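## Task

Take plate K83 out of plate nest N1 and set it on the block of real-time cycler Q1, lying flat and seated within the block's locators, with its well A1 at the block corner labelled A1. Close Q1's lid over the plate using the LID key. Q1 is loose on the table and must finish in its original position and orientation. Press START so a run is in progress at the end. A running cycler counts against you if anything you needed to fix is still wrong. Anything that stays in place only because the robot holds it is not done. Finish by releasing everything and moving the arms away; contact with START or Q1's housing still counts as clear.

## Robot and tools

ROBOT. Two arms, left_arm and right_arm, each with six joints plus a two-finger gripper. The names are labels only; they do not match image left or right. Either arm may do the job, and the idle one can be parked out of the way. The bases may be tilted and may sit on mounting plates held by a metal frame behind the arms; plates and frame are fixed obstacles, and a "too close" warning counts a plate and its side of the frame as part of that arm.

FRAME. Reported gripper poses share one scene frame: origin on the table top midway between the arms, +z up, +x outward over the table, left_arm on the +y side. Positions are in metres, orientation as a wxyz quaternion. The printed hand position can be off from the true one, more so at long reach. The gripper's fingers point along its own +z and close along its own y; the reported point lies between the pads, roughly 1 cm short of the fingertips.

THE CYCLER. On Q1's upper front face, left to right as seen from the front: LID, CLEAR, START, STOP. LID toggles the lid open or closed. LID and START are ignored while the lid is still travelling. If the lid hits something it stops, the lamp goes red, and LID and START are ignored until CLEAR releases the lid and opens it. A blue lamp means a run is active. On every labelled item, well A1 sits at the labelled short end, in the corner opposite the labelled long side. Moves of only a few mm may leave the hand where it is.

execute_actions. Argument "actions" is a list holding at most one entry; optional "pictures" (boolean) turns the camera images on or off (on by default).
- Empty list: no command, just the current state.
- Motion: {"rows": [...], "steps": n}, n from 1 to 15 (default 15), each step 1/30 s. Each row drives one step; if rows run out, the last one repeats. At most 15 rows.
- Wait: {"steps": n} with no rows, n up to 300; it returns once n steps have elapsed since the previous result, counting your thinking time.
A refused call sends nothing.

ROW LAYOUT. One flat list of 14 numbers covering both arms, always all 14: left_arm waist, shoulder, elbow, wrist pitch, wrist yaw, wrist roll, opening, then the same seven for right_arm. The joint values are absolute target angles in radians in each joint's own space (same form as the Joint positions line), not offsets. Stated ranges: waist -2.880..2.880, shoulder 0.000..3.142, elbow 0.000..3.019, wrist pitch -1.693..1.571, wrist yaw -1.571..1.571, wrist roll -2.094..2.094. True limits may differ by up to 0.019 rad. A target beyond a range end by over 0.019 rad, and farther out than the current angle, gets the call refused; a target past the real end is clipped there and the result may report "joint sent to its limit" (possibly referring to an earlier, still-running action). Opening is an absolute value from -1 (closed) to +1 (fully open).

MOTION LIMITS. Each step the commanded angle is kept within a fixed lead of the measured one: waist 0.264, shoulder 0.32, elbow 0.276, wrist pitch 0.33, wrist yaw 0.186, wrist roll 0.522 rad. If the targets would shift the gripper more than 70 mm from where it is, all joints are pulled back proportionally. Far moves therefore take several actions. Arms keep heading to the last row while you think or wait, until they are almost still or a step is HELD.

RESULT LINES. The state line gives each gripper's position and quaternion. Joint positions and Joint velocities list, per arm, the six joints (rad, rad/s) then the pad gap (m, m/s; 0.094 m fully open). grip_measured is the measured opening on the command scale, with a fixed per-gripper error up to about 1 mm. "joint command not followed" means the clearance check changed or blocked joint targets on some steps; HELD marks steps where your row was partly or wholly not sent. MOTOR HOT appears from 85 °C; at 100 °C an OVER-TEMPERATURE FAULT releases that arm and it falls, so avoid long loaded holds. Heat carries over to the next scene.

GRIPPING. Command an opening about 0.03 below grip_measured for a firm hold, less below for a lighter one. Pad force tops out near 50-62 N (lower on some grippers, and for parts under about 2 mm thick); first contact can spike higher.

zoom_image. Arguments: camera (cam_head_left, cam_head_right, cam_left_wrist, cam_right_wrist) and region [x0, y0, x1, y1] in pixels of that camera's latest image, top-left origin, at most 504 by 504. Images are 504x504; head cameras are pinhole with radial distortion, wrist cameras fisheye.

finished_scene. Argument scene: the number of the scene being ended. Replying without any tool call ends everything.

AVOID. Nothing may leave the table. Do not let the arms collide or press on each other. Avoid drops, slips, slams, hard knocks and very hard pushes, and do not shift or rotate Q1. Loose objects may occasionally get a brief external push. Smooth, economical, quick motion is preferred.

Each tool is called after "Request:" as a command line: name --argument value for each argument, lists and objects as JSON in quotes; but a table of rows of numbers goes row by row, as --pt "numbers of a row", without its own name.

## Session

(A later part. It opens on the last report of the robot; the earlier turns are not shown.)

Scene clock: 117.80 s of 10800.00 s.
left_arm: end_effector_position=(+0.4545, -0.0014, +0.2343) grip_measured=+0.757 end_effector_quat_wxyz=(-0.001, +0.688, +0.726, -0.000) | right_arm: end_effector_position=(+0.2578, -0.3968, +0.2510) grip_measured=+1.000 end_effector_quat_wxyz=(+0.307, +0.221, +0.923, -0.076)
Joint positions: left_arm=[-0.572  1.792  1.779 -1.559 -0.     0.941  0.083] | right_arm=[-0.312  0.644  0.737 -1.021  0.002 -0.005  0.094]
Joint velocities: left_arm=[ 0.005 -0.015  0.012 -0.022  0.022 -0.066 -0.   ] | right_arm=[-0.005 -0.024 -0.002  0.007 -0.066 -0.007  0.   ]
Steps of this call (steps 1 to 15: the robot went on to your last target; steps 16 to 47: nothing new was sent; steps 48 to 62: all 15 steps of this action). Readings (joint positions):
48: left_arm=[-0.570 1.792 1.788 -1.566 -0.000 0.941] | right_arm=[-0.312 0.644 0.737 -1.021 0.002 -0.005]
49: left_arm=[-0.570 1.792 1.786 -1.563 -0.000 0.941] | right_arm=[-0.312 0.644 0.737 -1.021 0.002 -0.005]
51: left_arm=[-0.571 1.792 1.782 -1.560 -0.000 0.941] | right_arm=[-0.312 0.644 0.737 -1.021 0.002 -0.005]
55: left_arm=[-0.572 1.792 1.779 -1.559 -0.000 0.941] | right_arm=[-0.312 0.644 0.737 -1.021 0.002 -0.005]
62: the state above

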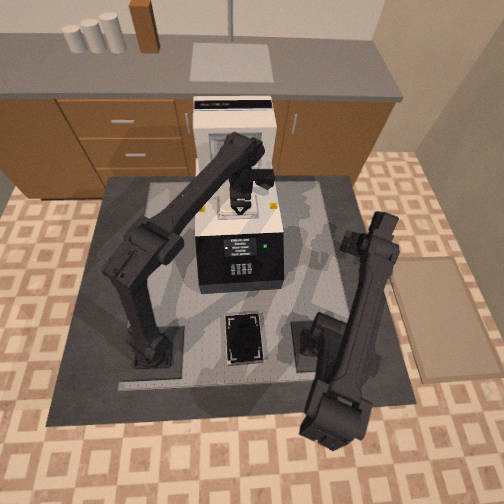

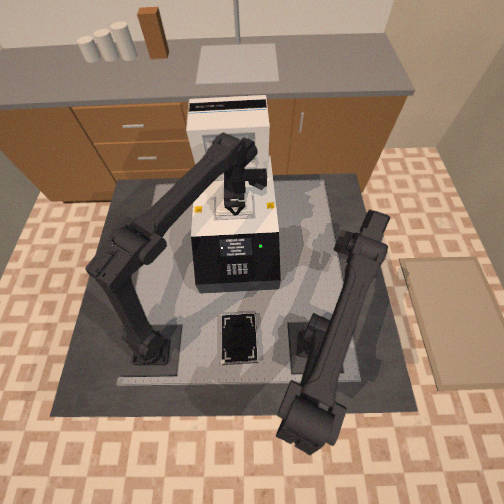

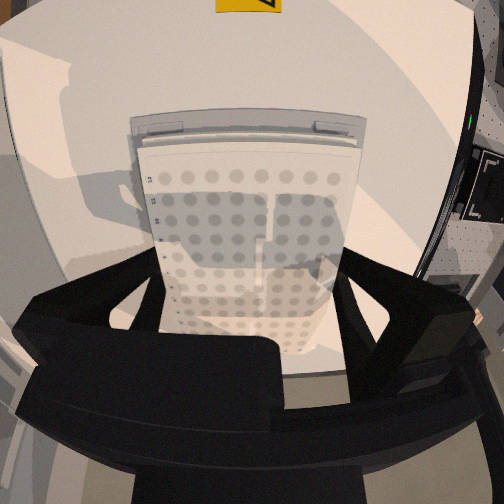

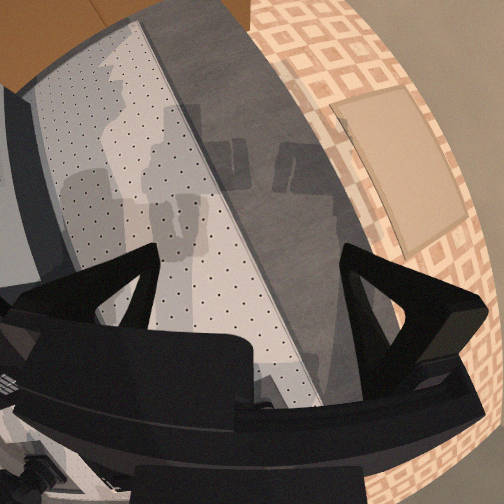

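Aligned; continue down.

Request:
execute_actions --actions '[{"rows":[[-0.575,1.79,1.77,-1.528,0,0.93,0.72,-0.3,0.647,0.75,-1.0,0,0,1],[-0.575,1.79,1.77,-1.528,0,0.93,0.72,-0.3,0.647,0.75,-1.0,0,0,1],[-0.575,1.79,1.765,-1.522,0,0.93,0.72,-0.3,0.647,0.75,-1.0,0,0,1],[-0.575,1.79,1.76,-1.516,0,0.93,0.72,-0.3,0.647,0.75,-1.0,0,0,1],[-0.575,1.79,1.755,-1.51,0,0.93,0.72,-0.3,0.647,0.75,-1.0,0,0,1]]}]'

Request:
zoom_image --camera "cam_left_wrist" --region '[100, 80, 400, 230]'

Scene clock: 120.67 s of 10800.00 s.
left_arm: end_effector_position=(+0.4553, -0.0019, +0.2266) grip_measured=+0.757 end_effector_quat_wxyz=(+0.002, +0.687, +0.727, +0.001) | right_arm: end_effector_position=(+0.2578, -0.3968, +0.2510) grip_measured=+1.000 end_effector_quat_wxyz=(+0.307, +0.221, +0.923, -0.076)
Joint positions: left_arm=[-0.572  1.792  1.759 -1.534 -0.     0.938  0.083] | right_arm=[-0.312  0.644  0.737 -1.021  0.002 -0.005  0.094]
Joint velocities: left_arm=[ 0.005  0.005 -0.012  0.007 -0.007  0.037  0.001] | right_arm=[-0.015 -0.005 -0.007 -0.002  0.051 -0.037  0.   ]
Steps of this call (steps 1 to 15: the robot went on to your last target; steps 16 to 71: nothing new was sent; steps 72 to 86: all 15 steps of this action). Readings (joint positions):
72: left_arm=[-0.572 1.792 1.777 -1.557 -0.000 0.940] | right_arm=[-0.312 0.644 0.737 -1.021 0.002 -0.005]
73: left_arm=[-0.572 1.792 1.776 -1.553 -0.000 0.940] | right_arm=[-0.312 0.644 0.737 -1.021 0.002 -0.005]
75: left_arm=[-0.572 1.792 1.769 -1.543 -0.000 0.940] | right_arm=[-0.312 0.644 0.737 -1.021 0.002 -0.005]
79: left_arm=[-0.572 1.792 1.759 -1.534 -0.000 0.938] | right_arm=[-0.312 0.644 0.737 -1.021 0.002 -0.005]
86: the state above

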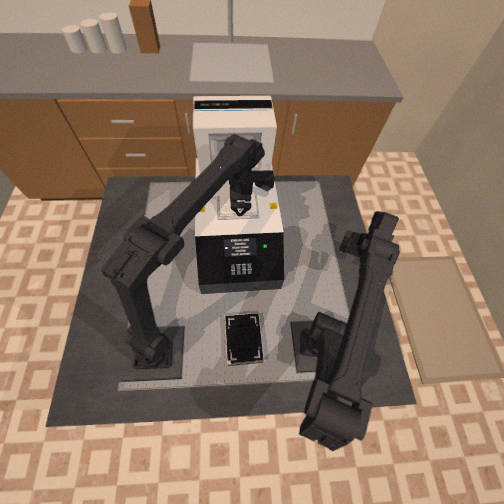

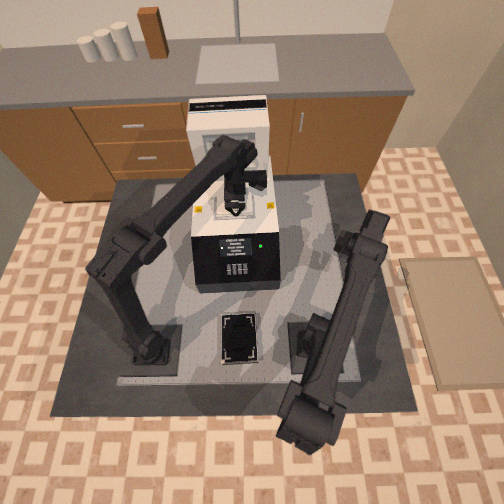

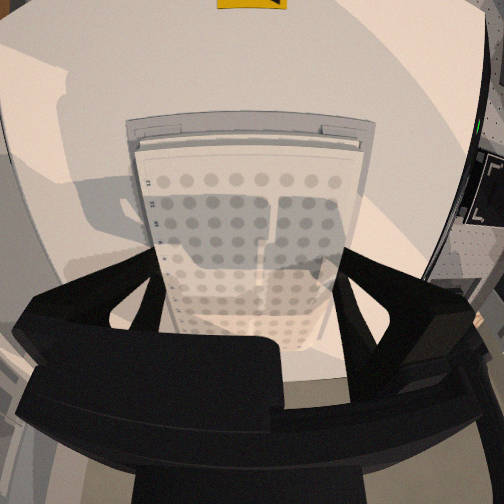

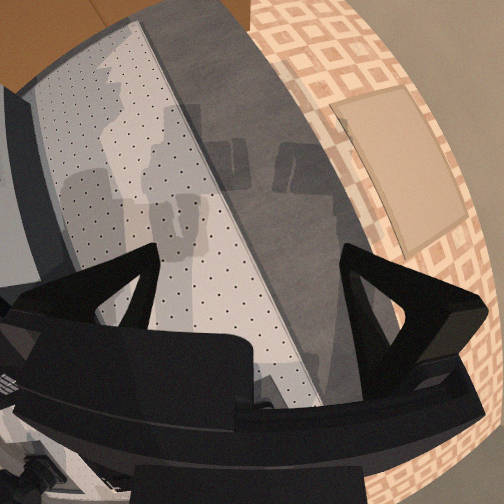

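Region (100, 80, 400, 230) of cam_left_wrist's 504x504 image, scaled by 1.680, with more detail than that image has.

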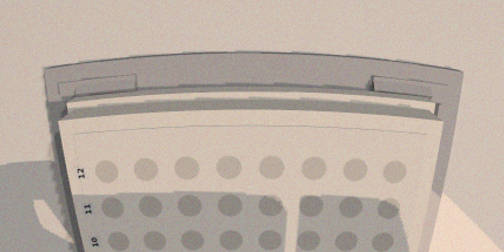

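Request:
execute_actions --actions '[{"rows":[[-0.575,1.79,1.81,-1.56,0,0.93,0.72,-0.3,0.647,0.75,-1.0,0,0,1],[-0.575,1.79,1.81,-1.56,0,0.93,0.72,-0.3,0.647,0.75,-1.0,0,0,1],[-0.575,1.79,1.81,-1.56,0,0.93,0.72,-0.3,0.647,0.75,-1.0,0,0,1],[-0.559,1.79,1.81,-1.56,0,0.93,0.72,-0.3,0.647,0.75,-1.0,0,0,1]]}]'

Request:
zoom_image --camera "cam_left_wrist" --region '[100, 80, 400, 230]'

Scene clock: 123.60 s of 10800.00 s.
left_arm: end_effector_position=(+0.4541, +0.0001, +0.2266) grip_measured=+0.757 end_effector_quat_wxyz=(-0.003, +0.686, +0.727, -0.000) | right_arm: end_effector_position=(+0.2578, -0.3968, +0.2510) grip_measured=+1.000 end_effector_quat_wxyz=(+0.307, +0.221, +0.923, -0.076)
Joint positions: left_arm=[-0.57   1.792  1.759 -1.543 -0.     0.937  0.083] | right_arm=[-0.312  0.644  0.737 -1.021  0.002 -0.005  0.094]
Joint velocities: left_arm=[ 0.015 -0.005 -0.012 -0.002  0.081 -0.007  0.   ] | right_arm=[-0.015 -0.015 -0.002 -0.017 -0.007 -0.066  0.   ]
Steps of this call (steps 1 to 15: the robot went on to your last target; steps 16 to 73: nothing new was sent; steps 74 to 88: all 15 steps of this action). Readings (joint positions):
74: left_arm=[-0.572 1.792 1.759 -1.536 -0.000 0.938] | right_arm=[-0.312 0.644 0.737 -1.021 0.002 -0.005]
75: left_arm=[-0.572 1.792 1.759 -1.539 -0.000 0.937] | right_arm=[-0.312 0.644 0.737 -1.021 0.002 -0.005]
77: left_arm=[-0.572 1.792 1.759 -1.542 -0.000 0.937] | right_arm=[-0.312 0.644 0.737 -1.021 0.002 -0.005]
81: left_arm=[-0.570 1.792 1.759 -1.543 -0.000 0.937] | right_arm=[-0.312 0.644 0.737 -1.021 0.002 -0.005]
88: the state above

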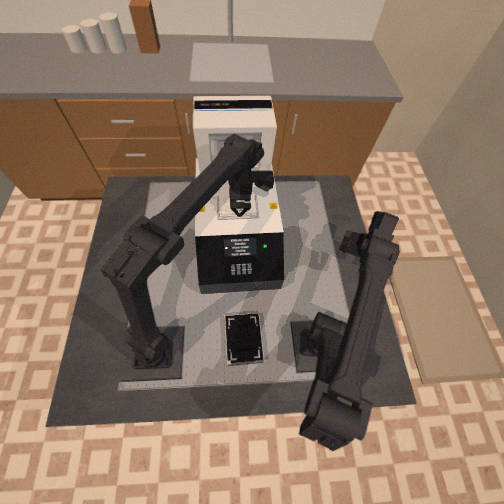

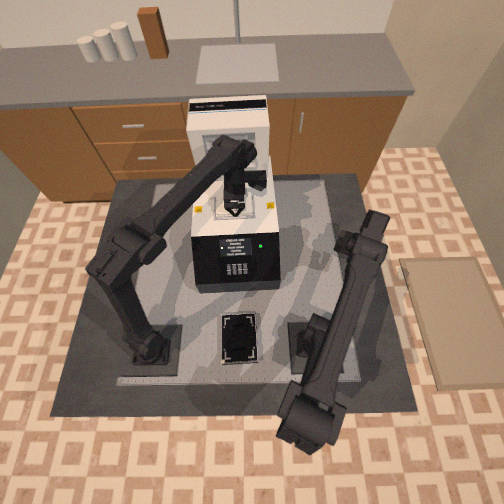

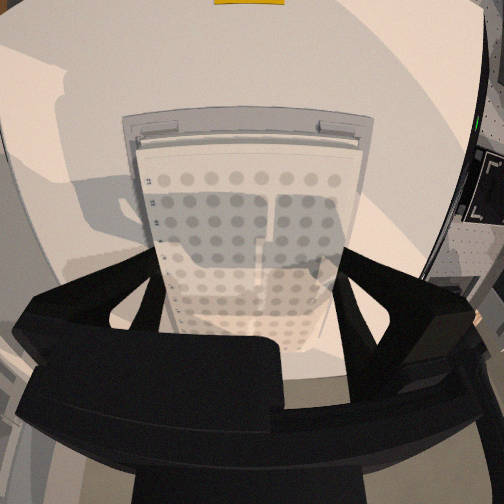

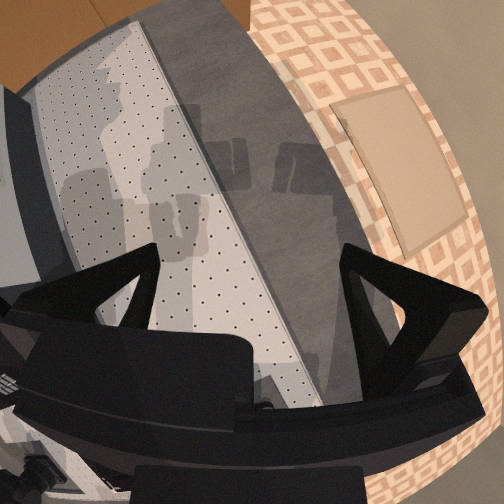

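Region (100, 80, 400, 230) of cam_left_wrist's 504x504 image, scaled by 1.680, with more detail than that image has.

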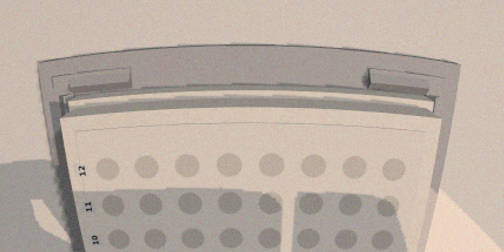

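Request:
execute_actions --actions '[{"rows":[[-0.565,1.79,1.79,-1.545,0,0.93,0.8,-0.3,0.647,0.75,-1.0,0,0,1],[-0.565,1.79,1.79,-1.545,0,0.93,0.9,-0.3,0.647,0.75,-1.0,0,0,1],[-0.565,1.79,1.79,-1.545,0,0.93,1,-0.3,0.647,0.75,-1.0,0,0,1]],"steps":10}]' --pictures false

Request:
execute_actions --actions '[{"rows":[[-0.57,1.79,1.84,-1.57,0,0.93,1,-0.3,0.647,0.75,-1.0,0,0,1],[-0.57,1.79,1.87,-1.6,0,0.93,1,-0.3,0.647,0.75,-1.0,0,0,1],[-0.57,1.79,1.9,-1.63,0,0.93,1,-0.3,0.647,0.75,-1.0,0,0,1],[-0.57,1.79,1.95,-1.66,0,0.93,1,-0.3,0.647,0.75,-1.0,0,0,1]]}]'

Request:
zoom_image --camera "cam_left_wrist" --region '[110, 80, 390, 340]'

Scene clock: 127.60 s of 10800.00 s.
left_arm: end_effector_position=(+0.4541, +0.0001, +0.2266) grip_measured=+1.000 end_effector_quat_wxyz=(-0.003, +0.686, +0.727, -0.000) | right_arm: end_effector_position=(+0.2578, -0.3968, +0.2510) grip_measured=+1.000 end_effector_quat_wxyz=(+0.307, +0.221, +0.923, -0.076)
Joint positions: left_arm=[-0.57   1.792  1.759 -1.543 -0.     0.937  0.094] | right_arm=[-0.312  0.644  0.737 -1.021  0.002 -0.005  0.094]
Joint velocities: left_arm=[ 0.005  0.005 -0.017 -0.012 -0.066 -0.081  0.   ] | right_arm=[-0.005 -0.015 -0.022 -0.002 -0.007 -0.037  0.   ]
Steps of this call (steps 1 to 15: the robot went on to your last target; steps 16 to 90: nothing new was sent; then 0.67 s passed at rest; steps 91 to 100: all 10 steps of this action). Readings (joint positions):
91: left_arm=[-0.570 1.792 1.759 -1.543 -0.000 0.937] | right_arm=[-0.312 0.644 0.737 -1.021 0.002 -0.005]
92: left_arm=[-0.570 1.792 1.759 -1.543 -0.000 0.937] | right_arm=[-0.312 0.644 0.737 -1.021 0.002 -0.005]
94: left_arm=[-0.570 1.792 1.759 -1.543 -0.000 0.937] | right_arm=[-0.312 0.644 0.737 -1.021 0.002 -0.005]
98: left_arm=[-0.570 1.792 1.759 -1.543 -0.000 0.937] | right_arm=[-0.312 0.644 0.737 -1.021 0.002 -0.005]
100: the state above

Scene clock: 128.10 s of 10800.00 s.
left_arm: end_effector_position=(+0.4628, -0.0055, +0.2862) grip_measured=+1.000 end_effector_quat_wxyz=(+0.024, +0.686, +0.727, +0.005) | right_arm: end_effector_position=(+0.2578, -0.3968, +0.2510) grip_measured=+1.000 end_effector_quat_wxyz=(+0.307, +0.221, +0.923, -0.076)
Joint positions: left_arm=[-0.57   1.791  1.913 -1.644 -0.     0.937  0.094] | right_arm=[-0.312  0.644  0.737 -1.021  0.002 -0.005  0.094]
Joint velocities: left_arm=[-0.015 -0.015  0.007 -0.002 -0.037  0.022  0.   ] | right_arm=[-0.015 -0.015 -0.007  0.007 -0.051  0.022  0.   ]
Steps of this call (steps 1 to 15: all 15 steps of this action). Readings (joint positions):
1: left_arm=[-0.570 1.792 1.762 -1.546 -0.000 0.937] | right_arm=[-0.312 0.644 0.737 -1.021 0.002 -0.005]
2: left_arm=[-0.570 1.793 1.771 -1.557 -0.000 0.937] | right_arm=[-0.312 0.644 0.737 -1.021 0.002 -0.005]
4: left_arm=[-0.570 1.800 1.813 -1.600 -0.000 0.937] | right_arm=[-0.312 0.644 0.737 -1.021 0.002 -0.005]
8: left_arm=[-0.570 1.799 1.900 -1.637 -0.000 0.937] | right_arm=[-0.312 0.644 0.737 -1.021 0.002 -0.005]
15: the state above

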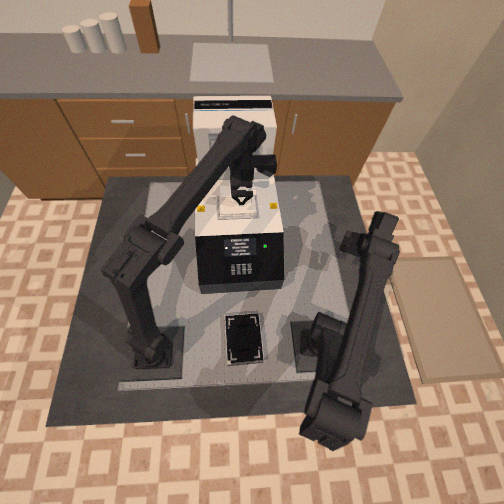

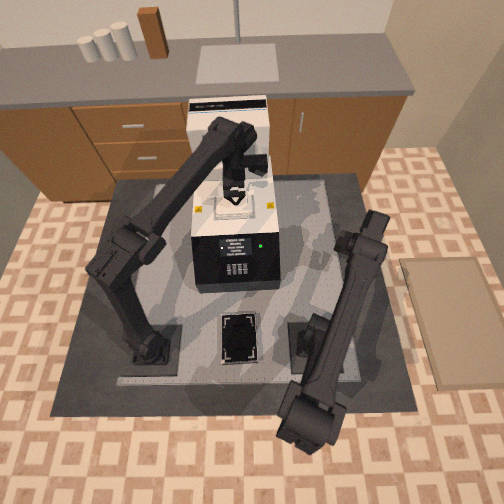

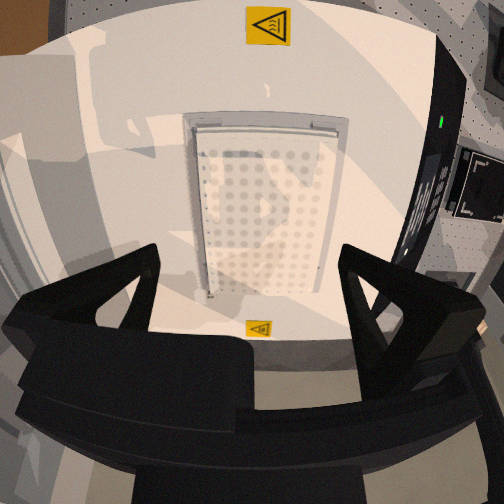

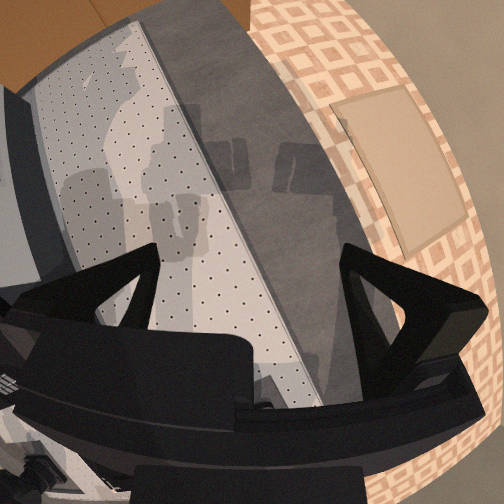

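Region (110, 80, 390, 340) of cam_left_wrist's 504x504 image, scaled by 1.800, with more detail than that image has; it fills the top 468 rows of this view, and the rest is white.

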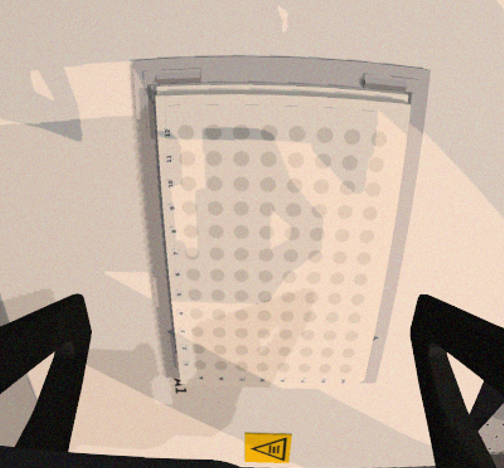

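Retreat toward the keys and check from the head view.

Request:
execute_actions --actions '[{"rows":[[-0.9,1.3,1.47,-1.6,0,0.3,-1,-0.3,0.647,0.75,-1.0,0,0,1]]}]' --pictures false

Request:
execute_actions --actions '[{"steps":15}]' --pictures false

Request:
execute_actions --actions '[{"rows":[[-1.18,0.86,0.8,-1.0,0,0,-1,-0.3,0.647,0.75,-1.0,0,0,1]]}]' --pictures false

Request:
execute_actions --actions '[{"steps":10}]' --pictures false

Request:
execute_actions --actions '[{"rows":[[-1.18,0.85,0.55,-0.45,-0.5,0,-1,-0.3,0.647,0.75,-1.0,0,0,1]]}]' --pictures false

Request:
execute_actions --actions '[{"rows":[[-1.075,0.94,0.52,-0.34,-0.5,0,-1,-0.3,0.647,0.75,-1.0,0,0,1]]}]'

Request:
zoom_image --camera "cam_head_left" --region '[205, 180, 275, 230]'

Request:
zoom_image --camera "cam_head_right" --region '[200, 180, 270, 230]'

Scene clock: 131.90 s of 10800.00 s.
left_arm: end_effector_position=(+0.2272, -0.0158, +0.3269) grip_measured=-0.987 end_effector_quat_wxyz=(+0.048, +0.618, +0.785, -0.014) | right_arm: end_effector_position=(+0.2578, -0.3968, +0.2510) grip_measured=+1.000 end_effector_quat_wxyz=(+0.307, +0.221, +0.923, -0.076)
Joint positions: left_arm=[-0.924  1.317  1.468 -1.622  0.001  0.406  0.001] | right_arm=[-0.312  0.644  0.737 -1.021  0.002 -0.005  0.094]
Joint velocities: left_arm=[-0.112 -0.874  0.012  0.007 -0.007 -0.637  0.001] | right_arm=[-0.005 -0.005 -0.002  0.027 -0.037 -0.022  0.   ]
Steps of this call (steps 1 to 15: the robot went on to your last target; steps 16 to 90: nothing new was sent; then 0.30 s passed at rest; steps 91 to 105: all 15 steps of this action). Readings (joint positions):
91: left_arm=[-0.576 1.781 1.894 -1.636 -0.002 0.905] | right_arm=[-0.312 0.644 0.737 -1.021 0.002 -0.005]
92: left_arm=[-0.585 1.759 1.854 -1.631 -0.003 0.867] | right_arm=[-0.312 0.644 0.737 -1.021 0.002 -0.005]
94: left_arm=[-0.623 1.708 1.766 -1.629 -0.003 0.791] | right_arm=[-0.312 0.644 0.737 -1.021 0.002 -0.005]
98: left_arm=[-0.746 1.582 1.600 -1.627 -0.003 0.651] | right_arm=[-0.312 0.644 0.737 -1.021 0.002 -0.005]
105: the state above

Scene clock: 132.40 s of 10800.00 s.
left_arm: end_effector_position=(+0.2304, -0.0103, +0.3329) grip_measured=-0.987 end_effector_quat_wxyz=(+0.056, +0.575, +0.816, -0.018) | right_arm: end_effector_position=(+0.2578, -0.3968, +0.2510) grip_measured=+1.000 end_effector_quat_wxyz=(+0.307, +0.221, +0.923, -0.076)
Joint positions: left_arm=[-0.909  1.301  1.468 -1.619  0.001  0.313  0.001] | right_arm=[-0.312  0.644  0.737 -1.021  0.002 -0.005  0.094]
Joint velocities: left_arm=[ 0.005  0.005 -0.002 -0.017  0.022 -0.007  0.   ] | right_arm=[-0.015  0.005  0.007  0.002 -0.066 -0.081  0.   ]
Steps of this call (steps 1 to 15: the robot went on to your last target). Readings (joint positions):
1: left_arm=[-0.924 1.290 1.468 -1.621 0.001 0.387] | right_arm=[-0.312 0.644 0.737 -1.021 0.002 -0.005]
2: left_arm=[-0.921 1.269 1.468 -1.621 0.001 0.372] | right_arm=[-0.312 0.644 0.737 -1.021 0.002 -0.005]
4: left_arm=[-0.914 1.251 1.468 -1.621 0.001 0.350] | right_arm=[-0.312 0.644 0.737 -1.021 0.002 -0.005]
8: left_arm=[-0.909 1.269 1.468 -1.621 0.001 0.326] | right_arm=[-0.312 0.644 0.737 -1.021 0.002 -0.005]
15: the state above

Scene clock: 132.90 s of 10800.00 s.
left_arm: end_effector_position=(+0.1069, +0.0063, +0.2139) grip_measured=-0.987 end_effector_quat_wxyz=(+0.193, +0.557, +0.797, -0.130) | right_arm: end_effector_position=(+0.2578, -0.3968, +0.2510) grip_measured=+1.000 end_effector_quat_wxyz=(+0.307, +0.221, +0.923, -0.076)
Joint positions: left_arm=[-1.189  0.852  0.781 -1.03   0.003  0.026  0.001] | right_arm=[-0.312  0.644  0.737 -1.021  0.002 -0.005  0.094]
Joint velocities: left_arm=[-0.005  0.239 -0.007  0.071 -0.051 -0.125  0.   ] | right_arm=[ 0.015  0.005 -0.012 -0.012  0.022 -0.081  0.   ]
Steps of this call (steps 1 to 15: all 15 steps of this action). Readings (joint positions):
1: left_arm=[-0.921 1.282 1.438 -1.572 -0.004 0.281] | right_arm=[-0.312 0.644 0.737 -1.021 0.002 -0.005]
2: left_arm=[-0.948 1.243 1.377 -1.494 -0.006 0.247] | right_arm=[-0.312 0.644 0.737 -1.021 0.002 -0.005]
4: left_arm=[-1.041 1.132 1.224 -1.336 -0.006 0.184] | right_arm=[-0.312 0.644 0.737 -1.021 0.002 -0.005]
8: left_arm=[-1.202 0.850 0.874 -1.070 0.005 0.086] | right_arm=[-0.312 0.644 0.737 -1.021 0.002 -0.005]
15: the state above

Scene clock: 133.23 s of 10800.00 s.
left_arm: end_effector_position=(+0.1076, +0.0045, +0.2113) grip_measured=-0.987 end_effector_quat_wxyz=(+0.190, +0.552, +0.801, -0.129) | right_arm: end_effector_position=(+0.2578, -0.3968, +0.2510) grip_measured=+1.000 end_effector_quat_wxyz=(+0.307, +0.221, +0.923, -0.076)
Joint positions: left_arm=[-1.189  0.863  0.781 -1.025  0.003  0.012  0.001] | right_arm=[-0.312  0.644  0.737 -1.021  0.002 -0.005  0.094]
Joint velocities: left_arm=[ 0.005 -0.005 -0.017 -0.022 -0.007 -0.081 -0.001] | right_arm=[-0.015 -0.015  0.007 -0.012 -0.007 -0.051  0.   ]
Steps of this call (steps 1 to 10: the robot went on to your last target). Readings (joint positions):
1: left_arm=[-1.189 0.859 0.781 -1.028 0.003 0.023] | right_arm=[-0.312 0.644 0.737 -1.021 0.002 -0.005]
2: left_arm=[-1.189 0.863 0.781 -1.026 0.003 0.020] | right_arm=[-0.312 0.644 0.737 -1.021 0.002 -0.005]
4: left_arm=[-1.189 0.863 0.781 -1.026 0.003 0.017] | right_arm=[-0.312 0.644 0.737 -1.021 0.002 -0.005]
8: left_arm=[-1.189 0.863 0.781 -1.025 0.003 0.013] | right_arm=[-0.312 0.644 0.737 -1.021 0.002 -0.005]
10: the state above

Scene clock: 133.73 s of 10800.00 s.
left_arm: end_effector_position=(+0.1938, +0.0141, +0.1731) grip_measured=-0.988 end_effector_quat_wxyz=(+0.426, +0.433, +0.794, -0.011) | right_arm: end_effector_position=(+0.2578, -0.3968, +0.2510) grip_measured=+1.000 end_effector_quat_wxyz=(+0.307, +0.221, +0.923, -0.076)
Joint positions: left_arm=[-1.185  0.856  0.523 -0.478 -0.496  0.01   0.001] | right_arm=[-0.312  0.644  0.737 -1.021  0.002 -0.005  0.094]
Joint velocities: left_arm=[-0.015 -0.005 -0.007 -0.002 -0.095 -0.051 -0.   ] | right_arm=[ 0.015  0.015 -0.002  0.007 -0.051 -0.051  0.   ]
Steps of this call (steps 1 to 15: all 15 steps of this action). Readings (joint positions):
1: left_arm=[-1.191 0.858 0.751 -0.958 -0.081 0.012] | right_arm=[-0.312 0.644 0.737 -1.021 0.002 -0.005]
2: left_arm=[-1.190 0.847 0.696 -0.838 -0.186 0.012] | right_arm=[-0.312 0.644 0.737 -1.021 0.002 -0.005]
4: left_arm=[-1.189 0.842 0.585 -0.638 -0.392 0.011] | right_arm=[-0.312 0.644 0.737 -1.021 0.002 -0.005]
8: left_arm=[-1.185 0.856 0.523 -0.511 -0.493 0.010] | right_arm=[-0.312 0.644 0.737 -1.021 0.002 -0.005]
15: the state above

Scene clock: 134.23 s of 10800.00 s.
left_arm: end_effector_position=(+0.2340, +0.0224, +0.1583) grip_measured=-0.988 end_effector_quat_wxyz=(+0.432, +0.384, +0.816, +0.010) | right_arm: end_effector_position=(+0.2578, -0.3968, +0.2510) grip_measured=+1.000 end_effector_quat_wxyz=(+0.307, +0.221, +0.923, -0.076)
Joint positions: left_arm=[-1.072  0.943  0.517 -0.368 -0.498  0.01   0.001] | right_arm=[-0.312  0.644  0.737 -1.021  0.002 -0.005  0.094]
Joint velocities: left_arm=[-0.005 -0.015  0.002 -0.002  0.022 -0.007 -0.001] | right_arm=[-0.015  0.005  0.007  0.022 -0.022 -0.081  0.   ]
Steps of this call (steps 1 to 15: all 15 steps of this action). Readings (joint positions):
1: left_arm=[-1.175 0.862 0.521 -0.454 -0.495 0.010] | right_arm=[-0.312 0.644 0.737 -1.021 0.002 -0.005]
2: left_arm=[-1.152 0.877 0.521 -0.420 -0.495 0.010] | right_arm=[-0.312 0.644 0.737 -1.021 0.002 -0.005]
4: left_arm=[-1.100 0.913 0.521 -0.380 -0.498 0.010] | right_arm=[-0.312 0.644 0.737 -1.021 0.002 -0.005]
8: left_arm=[-1.072 0.943 0.517 -0.371 -0.498 0.010] | right_arm=[-0.312 0.644 0.737 -1.021 0.002 -0.005]
15: the state above

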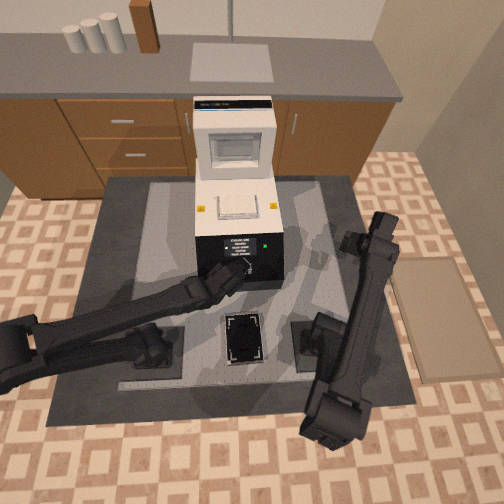

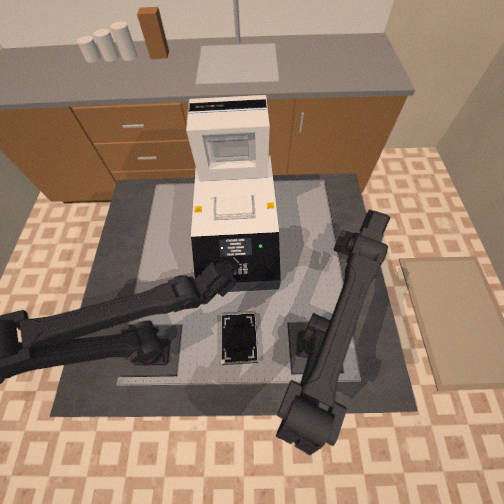

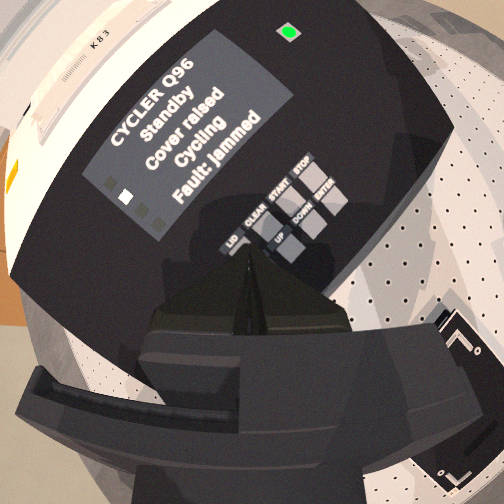

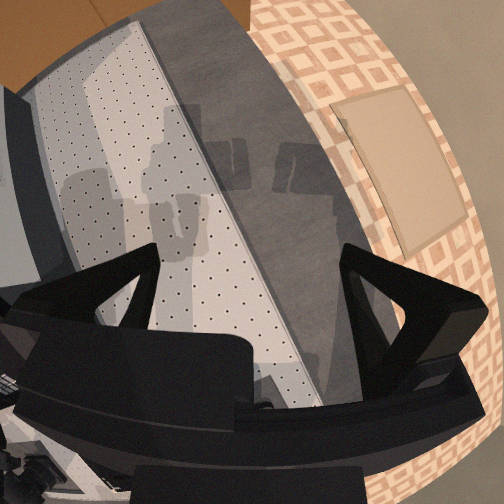

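Region (205, 180, 275, 230) of cam_head_left's 504x504 image, scaled by 7.200, with more detail than that image has; it fills the top 360 rows of this view, and the rest is white.

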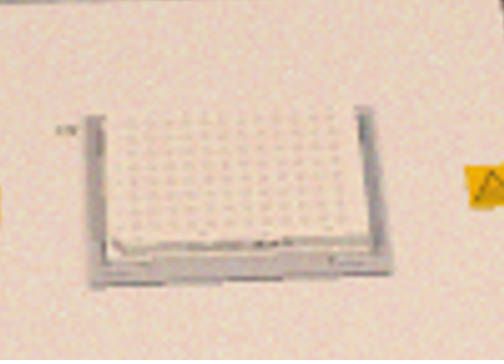

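Region (200, 180, 270, 230) of cam_head_right's 504x504 image, scaled by 7.200, with more detail than that image has; it fills the top 360 rows of this view, and the rest is white.

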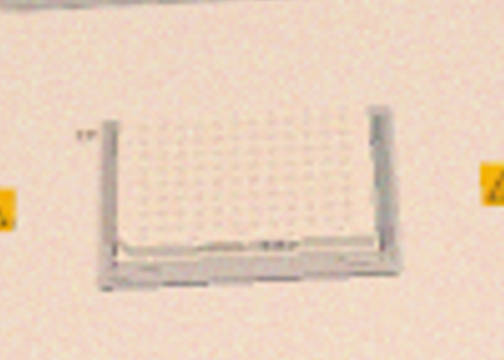

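Request:
zoom_image --camera "cam_left_wrist" --region '[0, 0, 200, 160]'

Region (0, 0, 200, 160) of cam_left_wrist's 504x504 image, scaled by 2.520, with more detail than that image has; it fills the top 403 rows of this view, and the rest is white.

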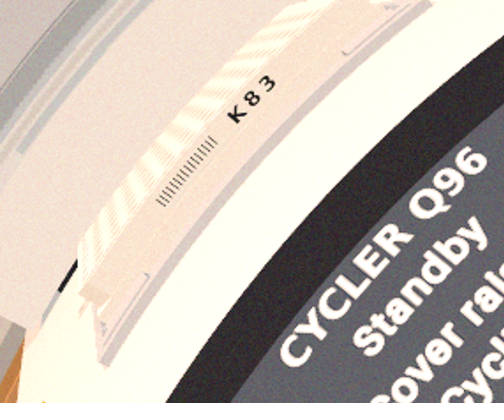

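Request:
execute_actions --actions '[{"rows":[[-1.037,1.01,0.545,-0.34,-0.5,0,-1,-0.3,0.647,0.75,-1.0,0,0,1]],"steps":12}]' --pictures false

Request:
execute_actions --actions '[{"rows":[[-1.12,0.92,0.55,-0.34,-0.5,0,-1,-0.3,0.647,0.75,-1.0,0,0,1]],"steps":10}]' --pictures false

Request:
execute_actions --actions '[{"rows":[[-1.125,0.96,0.605,-0.3,-0.5,0,-1,-0.3,0.647,0.75,-1.0,0,0,1],[-1.125,0.98,0.605,-0.3,-0.5,0,-1,-0.3,0.647,0.75,-1.0,0,0,1],[-1.125,1.0,0.605,-0.3,-0.5,0,-1,-0.3,0.647,0.75,-1.0,0,0,1],[-1.125,1.02,0.605,-0.3,-0.5,0,-1,-0.3,0.647,0.75,-1.0,0,0,1],[-1.125,1.05,0.605,-0.295,-0.5,0,-1,-0.3,0.647,0.75,-1.0,0,0,1]]}]' --pictures false

Request:
execute_actions --actions '[{"steps":150}]'

Scene clock: 140.50 s of 10800.00 s.
left_arm: end_effector_position=(+0.2412, +0.0243, +0.1457) grip_measured=-0.988 end_effector_quat_wxyz=(+0.419, +0.382, +0.823, +0.024) | right_arm: end_effector_position=(+0.2578, -0.3968, +0.2510) grip_measured=+1.000 end_effector_quat_wxyz=(+0.307, +0.221, +0.923, -0.076)
Joint positions: left_arm=[-1.052  0.989  0.52  -0.36  -0.5    0.009  0.001] | right_arm=[-0.312  0.644  0.737 -1.021  0.002 -0.005  0.094]
Joint velocities: left_arm=[-0.005 -0.005  0.002  0.007 -0.051  0.007  0.001] | right_arm=[ 0.005 -0.015 -0.012 -0.027 -0.007 -0.007  0.   ]
Steps of this call (steps 1 to 15: the robot went on to your last target; steps 16 to 90: nothing new was sent; then 2.87 s passed at rest; steps 91 to 102: all 12 steps of this action). Readings (joint positions):
91: left_arm=[-1.070 0.948 0.517 -0.367 -0.498 0.010] | right_arm=[-0.312 0.644 0.737 -1.021 0.002 -0.005]
92: left_arm=[-1.064 0.958 0.517 -0.364 -0.498 0.010] | right_arm=[-0.312 0.644 0.737 -1.021 0.002 -0.005]
94: left_arm=[-1.052 0.985 0.517 -0.363 -0.499 0.010] | right_arm=[-0.312 0.644 0.737 -1.021 0.002 -0.005]
98: left_arm=[-1.052 0.989 0.520 -0.360 -0.500 0.009] | right_arm=[-0.312 0.644 0.737 -1.021 0.002 -0.005]
102: the state above

Scene clock: 140.83 s of 10800.00 s.
left_arm: end_effector_position=(+0.2222, +0.0105, +0.1692) grip_measured=-0.988 end_effector_quat_wxyz=(+0.445, +0.395, +0.804, -0.008) | right_arm: end_effector_position=(+0.2578, -0.3968, +0.2510) grip_measured=+1.000 end_effector_quat_wxyz=(+0.307, +0.221, +0.923, -0.076)
Joint positions: left_arm=[-1.117  0.921  0.52  -0.359 -0.501  0.009  0.001] | right_arm=[-0.312  0.644  0.737 -1.021  0.002 -0.005  0.094]
Joint velocities: left_arm=[-0.015 -0.015 -0.012  0.007 -0.066 -0.037  0.001] | right_arm=[-0.005 -0.005 -0.007 -0.007 -0.037 -0.051  0.   ]
Steps of this call (steps 1 to 10: all 10 steps of this action). Readings (joint positions):
1: left_arm=[-1.059 0.984 0.520 -0.360 -0.501 0.009] | right_arm=[-0.312 0.644 0.737 -1.021 0.002 -0.005]
2: left_arm=[-1.072 0.973 0.520 -0.360 -0.501 0.009] | right_arm=[-0.312 0.644 0.737 -1.021 0.002 -0.005]
4: left_arm=[-1.102 0.947 0.520 -0.359 -0.501 0.009] | right_arm=[-0.312 0.644 0.737 -1.021 0.002 -0.005]
8: left_arm=[-1.117 0.921 0.520 -0.359 -0.501 0.009] | right_arm=[-0.312 0.644 0.737 -1.021 0.002 -0.005]
10: the state above

Scene clock: 141.33 s of 10800.00 s.
left_arm: end_effector_position=(+0.2324, -0.0107, +0.1482) grip_measured=-0.988 end_effector_quat_wxyz=(+0.425, +0.405, +0.809, +0.007) | right_arm: end_effector_position=(+0.2578, -0.3968, +0.2510) grip_measured=+1.000 end_effector_quat_wxyz=(+0.307, +0.221, +0.923, -0.076)
Joint positions: left_arm=[-1.117  1.057  0.561 -0.319 -0.501  0.009  0.001] | right_arm=[-0.312  0.644  0.737 -1.021  0.002 -0.005  0.094]
Joint velocities: left_arm=[-0.015  0.005  0.007 -0.002 -0.022  0.037  0.   ] | right_arm=[ 0.005  0.005  0.002 -0.012  0.007  0.095  0.   ]
Steps of this call (steps 1 to 15: all 15 steps of this action). Readings (joint positions):
1: left_arm=[-1.117 0.923 0.522 -0.354 -0.501 0.009] | right_arm=[-0.312 0.644 0.737 -1.021 0.002 -0.005]
2: left_arm=[-1.117 0.931 0.527 -0.346 -0.501 0.009] | right_arm=[-0.312 0.644 0.737 -1.021 0.002 -0.005]
4: left_arm=[-1.117 0.962 0.543 -0.334 -0.501 0.009] | right_arm=[-0.312 0.644 0.737 -1.021 0.002 -0.005]
8: left_arm=[-1.117 1.041 0.561 -0.319 -0.501 0.009] | right_arm=[-0.312 0.644 0.737 -1.021 0.002 -0.005]
15: the state above

Scene clock: 146.33 s of 10800.00 s.
left_arm: end_effector_position=(+0.2324, -0.0107, +0.1482) grip_measured=-0.988 end_effector_quat_wxyz=(+0.425, +0.405, +0.809, +0.007) | right_arm: end_effector_position=(+0.2578, -0.3968, +0.2510) grip_measured=+1.000 end_effector_quat_wxyz=(+0.307, +0.221, +0.923, -0.076)
Joint positions: left_arm=[-1.117  1.057  0.561 -0.319 -0.501  0.009  0.001] | right_arm=[-0.312  0.644  0.737 -1.021  0.002 -0.005  0.094]
Joint velocities: left_arm=[-0.005 -0.005 -0.007  0.002 -0.007 -0.007  0.   ] | right_arm=[ 0.005 -0.005  0.002 -0.002  0.022 -0.007  0.   ]
Steps of this call (steps 1 to 15: the robot went on to your last target; steps 16 to 150: nothing new was sent). Readings (joint positions):
1: left_arm=[-1.117 1.057 0.561 -0.319 -0.501 0.009] | right_arm=[-0.312 0.644 0.737 -1.021 0.002 -0.005]
2: left_arm=[-1.117 1.057 0.561 -0.319 -0.501 0.009] | right_arm=[-0.312 0.644 0.737 -1.021 0.002 -0.005]
4: left_arm=[-1.117 1.057 0.561 -0.319 -0.501 0.009] | right_arm=[-0.312 0.644 0.737 -1.021 0.002 -0.005]
8: left_arm=[-1.117 1.057 0.561 -0.319 -0.501 0.009] | right_arm=[-0.312 0.644 0.737 -1.021 0.002 -0.005]
150: the state above
All arms were judged still, so your last target was given up. Only a new action makes them travel on or press farther. Fingers that are still opening or closing keep moving.

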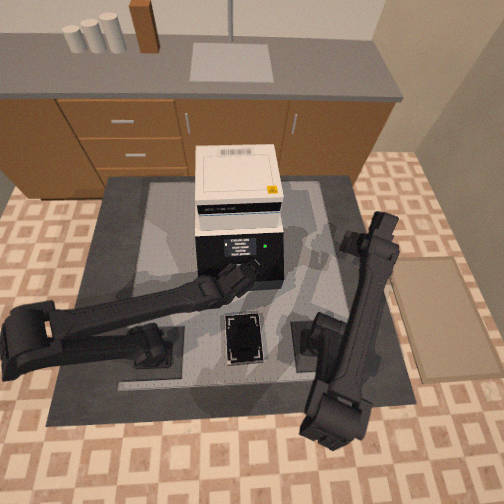

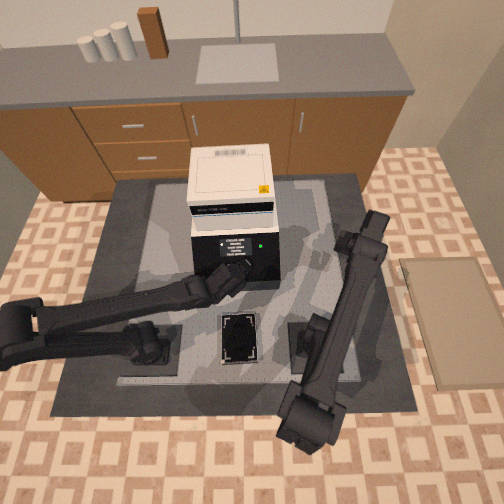

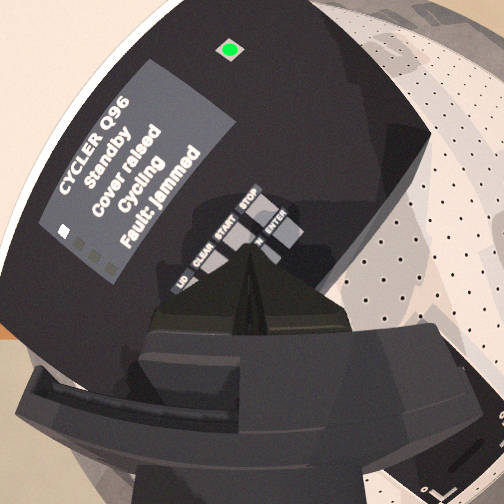

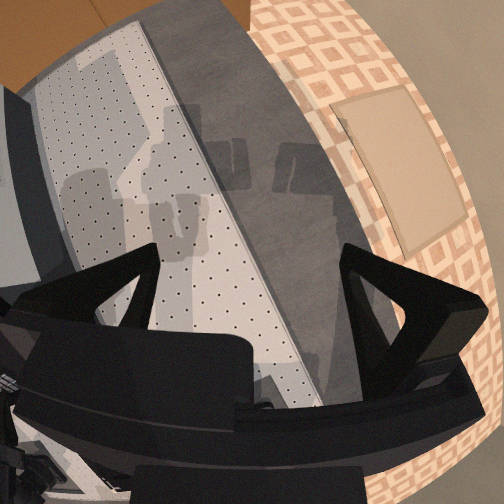

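Request:
execute_actions --actions '[{"rows":[[-1.117,1.05,0.635,-0.295,-0.5,0,-1,-0.3,0.647,0.75,-1.0,0,0,1],[-1.11,1.06,0.635,-0.295,-0.5,0,-1,-0.3,0.647,0.75,-1.0,0,0,1],[-1.10,1.07,0.635,-0.295,-0.5,0,-1,-0.3,0.647,0.75,-1.0,0,0,1],[-1.09,1.08,0.635,-0.295,-0.5,0,-1,-0.3,0.647,0.75,-1.0,0,0,1],[-1.085,1.09,0.635,-0.295,-0.5,0,-1,-0.3,0.647,0.75,-1.0,0,0,1],[-1.075,1.105,0.635,-0.295,-0.5,0,-1,-0.3,0.647,0.75,-1.0,0,0,1]]}]'

Scene clock: 149.17 s of 10800.00 s.
left_arm: end_effector_position=(+0.2469, -0.0125, +0.1505) grip_measured=-0.988 end_effector_quat_wxyz=(+0.424, +0.393, +0.816, +0.014) | right_arm: end_effector_position=(+0.2578, -0.3968, +0.2510) grip_measured=+1.000 end_effector_quat_wxyz=(+0.307, +0.221, +0.923, -0.076)
Joint positions: left_arm=[-1.086  1.089  0.59  -0.318 -0.501  0.009  0.001] | right_arm=[-0.312  0.644  0.737 -1.021  0.002 -0.005  0.094]
Joint velocities: left_arm=[-0.005 -0.005  0.002 -0.002  0.022  0.007  0.   ] | right_arm=[-0.005 -0.005  0.002 -0.012  0.037  0.022  0.   ]
Steps of this call (steps 1 to 70: nothing new was sent; steps 71 to 85: all 15 steps of this action). Readings (joint positions):
71: left_arm=[-1.117 1.057 0.562 -0.319 -0.501 0.009] | right_arm=[-0.312 0.644 0.737 -1.021 0.002 -0.005]
72: left_arm=[-1.117 1.057 0.565 -0.319 -0.501 0.009] | right_arm=[-0.312 0.644 0.737 -1.021 0.002 -0.005]
74: left_arm=[-1.115 1.058 0.572 -0.319 -0.501 0.009] | right_arm=[-0.312 0.644 0.737 -1.021 0.002 -0.005]
78: left_arm=[-1.091 1.082 0.587 -0.319 -0.501 0.009] | right_arm=[-0.312 0.644 0.737 -1.021 0.002 -0.005]
85: the state above

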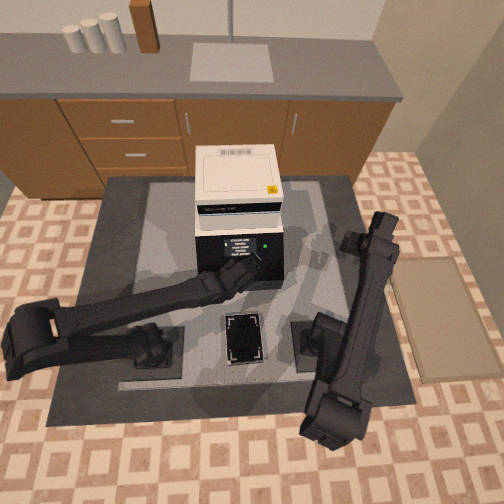

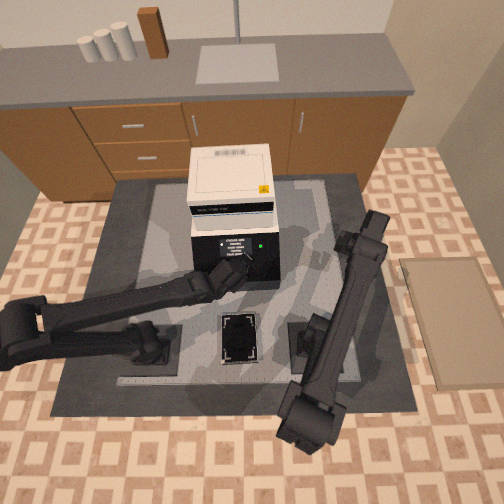

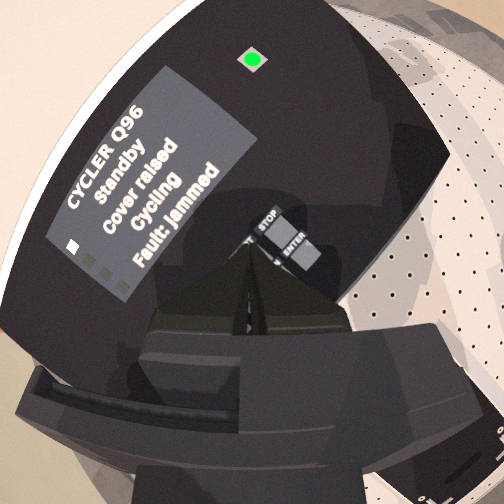

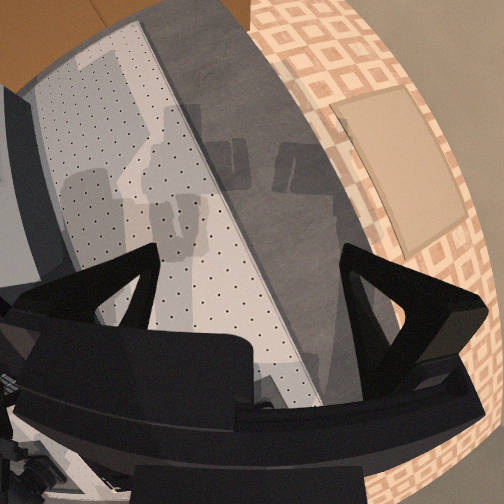

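Request:
execute_actions --actions '[{"rows":[[-1.118,1.08,0.62,-0.295,-0.5,0,-1,-0.3,0.647,0.75,-1.0,0,0,1],[-1.118,1.08,0.62,-0.295,-0.5,0,-1,-0.3,0.647,0.75,-1.0,0,0,1],[-1.118,1.08,0.62,-0.295,-0.5,0,-1,-0.3,0.647,0.75,-1.0,0,0,1],[-1.118,1.07,0.575,-0.295,-0.5,0,-1,-0.3,0.647,0.75,-1.0,0,0,1]]}]' --pictures false

Request:
execute_actions --actions '[{"rows":[[-1.07,1.08,0.575,-0.295,-0.5,0,-1,-0.3,0.647,0.75,-1.0,0,0,1]]}]'

Scene clock: 152.37 s of 10800.00 s.
left_arm: end_effector_position=(+0.2371, -0.0137, +0.1445) grip_measured=-0.988 end_effector_quat_wxyz=(+0.420, +0.405, +0.812, +0.013) | right_arm: end_effector_position=(+0.2578, -0.3968, +0.2510) grip_measured=+1.000 end_effector_quat_wxyz=(+0.307, +0.221, +0.923, -0.076)
Joint positions: left_arm=[-1.11   1.086  0.574 -0.318 -0.502  0.009  0.001] | right_arm=[-0.312  0.644  0.737 -1.021  0.002 -0.005  0.094]
Joint velocities: left_arm=[-0.015  0.005 -0.017  0.002 -0.051  0.037 -0.   ] | right_arm=[-0.015 -0.015 -0.002 -0.007  0.051 -0.051  0.   ]
Steps of this call (steps 1 to 15: the robot went on to your last target; steps 16 to 81: nothing new was sent; steps 82 to 96: all 15 steps of this action). Readings (joint positions):
82: left_arm=[-1.088 1.089 0.590 -0.318 -0.502 0.009] | right_arm=[-0.312 0.644 0.737 -1.021 0.002 -0.005]
83: left_arm=[-1.093 1.089 0.590 -0.318 -0.502 0.009] | right_arm=[-0.312 0.644 0.737 -1.021 0.002 -0.005]
85: left_arm=[-1.103 1.088 0.588 -0.318 -0.502 0.009] | right_arm=[-0.312 0.644 0.737 -1.021 0.002 -0.005]
89: left_arm=[-1.110 1.086 0.577 -0.318 -0.502 0.009] | right_arm=[-0.312 0.644 0.737 -1.021 0.002 -0.005]
96: the state above

Scene clock: 152.87 s of 10800.00 s.
left_arm: end_effector_position=(+0.2414, -0.0106, +0.1456) grip_measured=-0.988 end_effector_quat_wxyz=(+0.420, +0.399, +0.815, +0.012) | right_arm: end_effector_position=(+0.2578, -0.3968, +0.2510) grip_measured=+1.000 end_effector_quat_wxyz=(+0.307, +0.221, +0.923, -0.076)
Joint positions: left_arm=[-1.094  1.082  0.574 -0.317 -0.495  0.009  0.001] | right_arm=[-0.312  0.644  0.737 -1.021  0.002 -0.005  0.094]
Joint velocities: left_arm=[ 0.005 -0.015 -0.002 -0.002 -0.037  0.007 -0.001] | right_arm=[-0.005 -0.005 -0.002 -0.017 -0.022 -0.037  0.   ]
Steps of this call (steps 1 to 15: all 15 steps of this action). Readings (joint positions):
1: left_arm=[-1.107 1.086 0.574 -0.318 -0.501 0.009] | right_arm=[-0.312 0.644 0.737 -1.021 0.002 -0.005]
2: left_arm=[-1.101 1.086 0.574 -0.318 -0.501 0.009] | right_arm=[-0.312 0.644 0.737 -1.021 0.002 -0.005]
4: left_arm=[-1.095 1.083 0.574 -0.318 -0.495 0.009] | right_arm=[-0.312 0.644 0.737 -1.021 0.002 -0.005]
8: left_arm=[-1.094 1.082 0.574 -0.317 -0.495 0.009] | right_arm=[-0.312 0.644 0.737 -1.021 0.002 -0.005]
15: the state above

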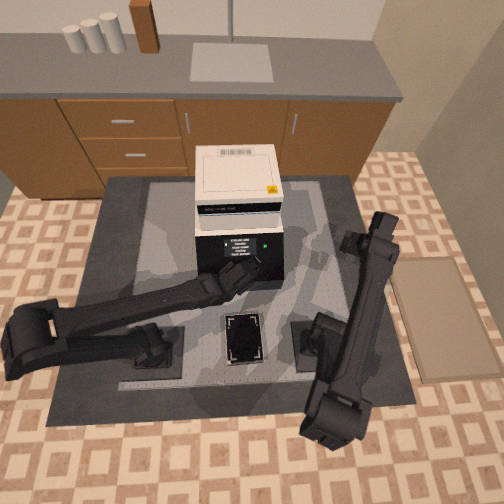

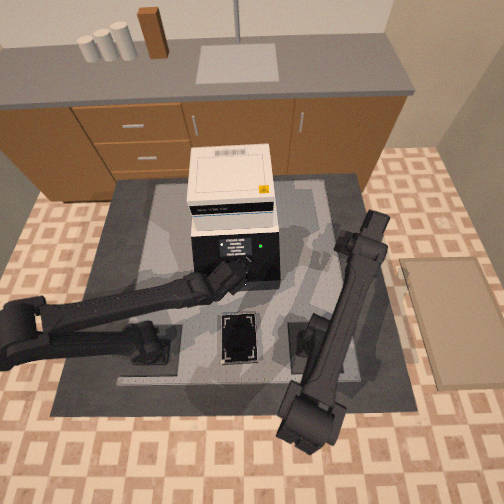

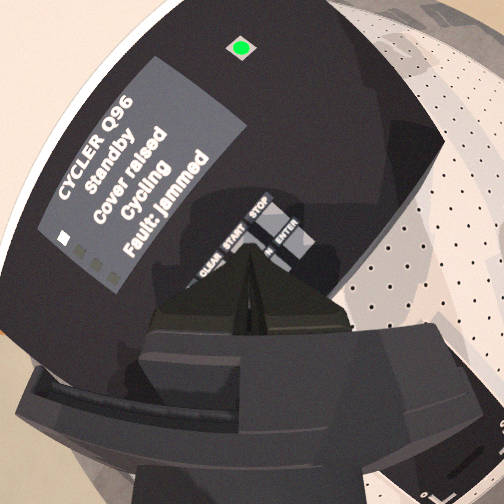

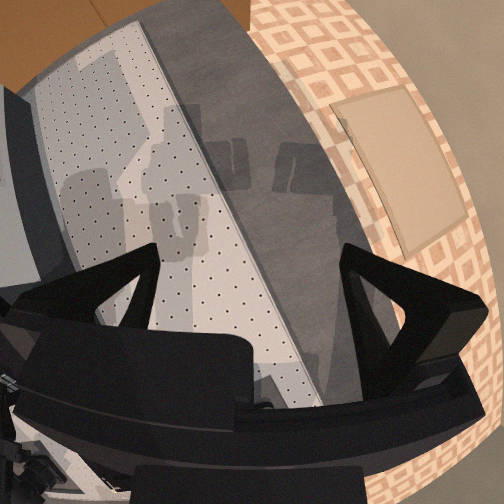

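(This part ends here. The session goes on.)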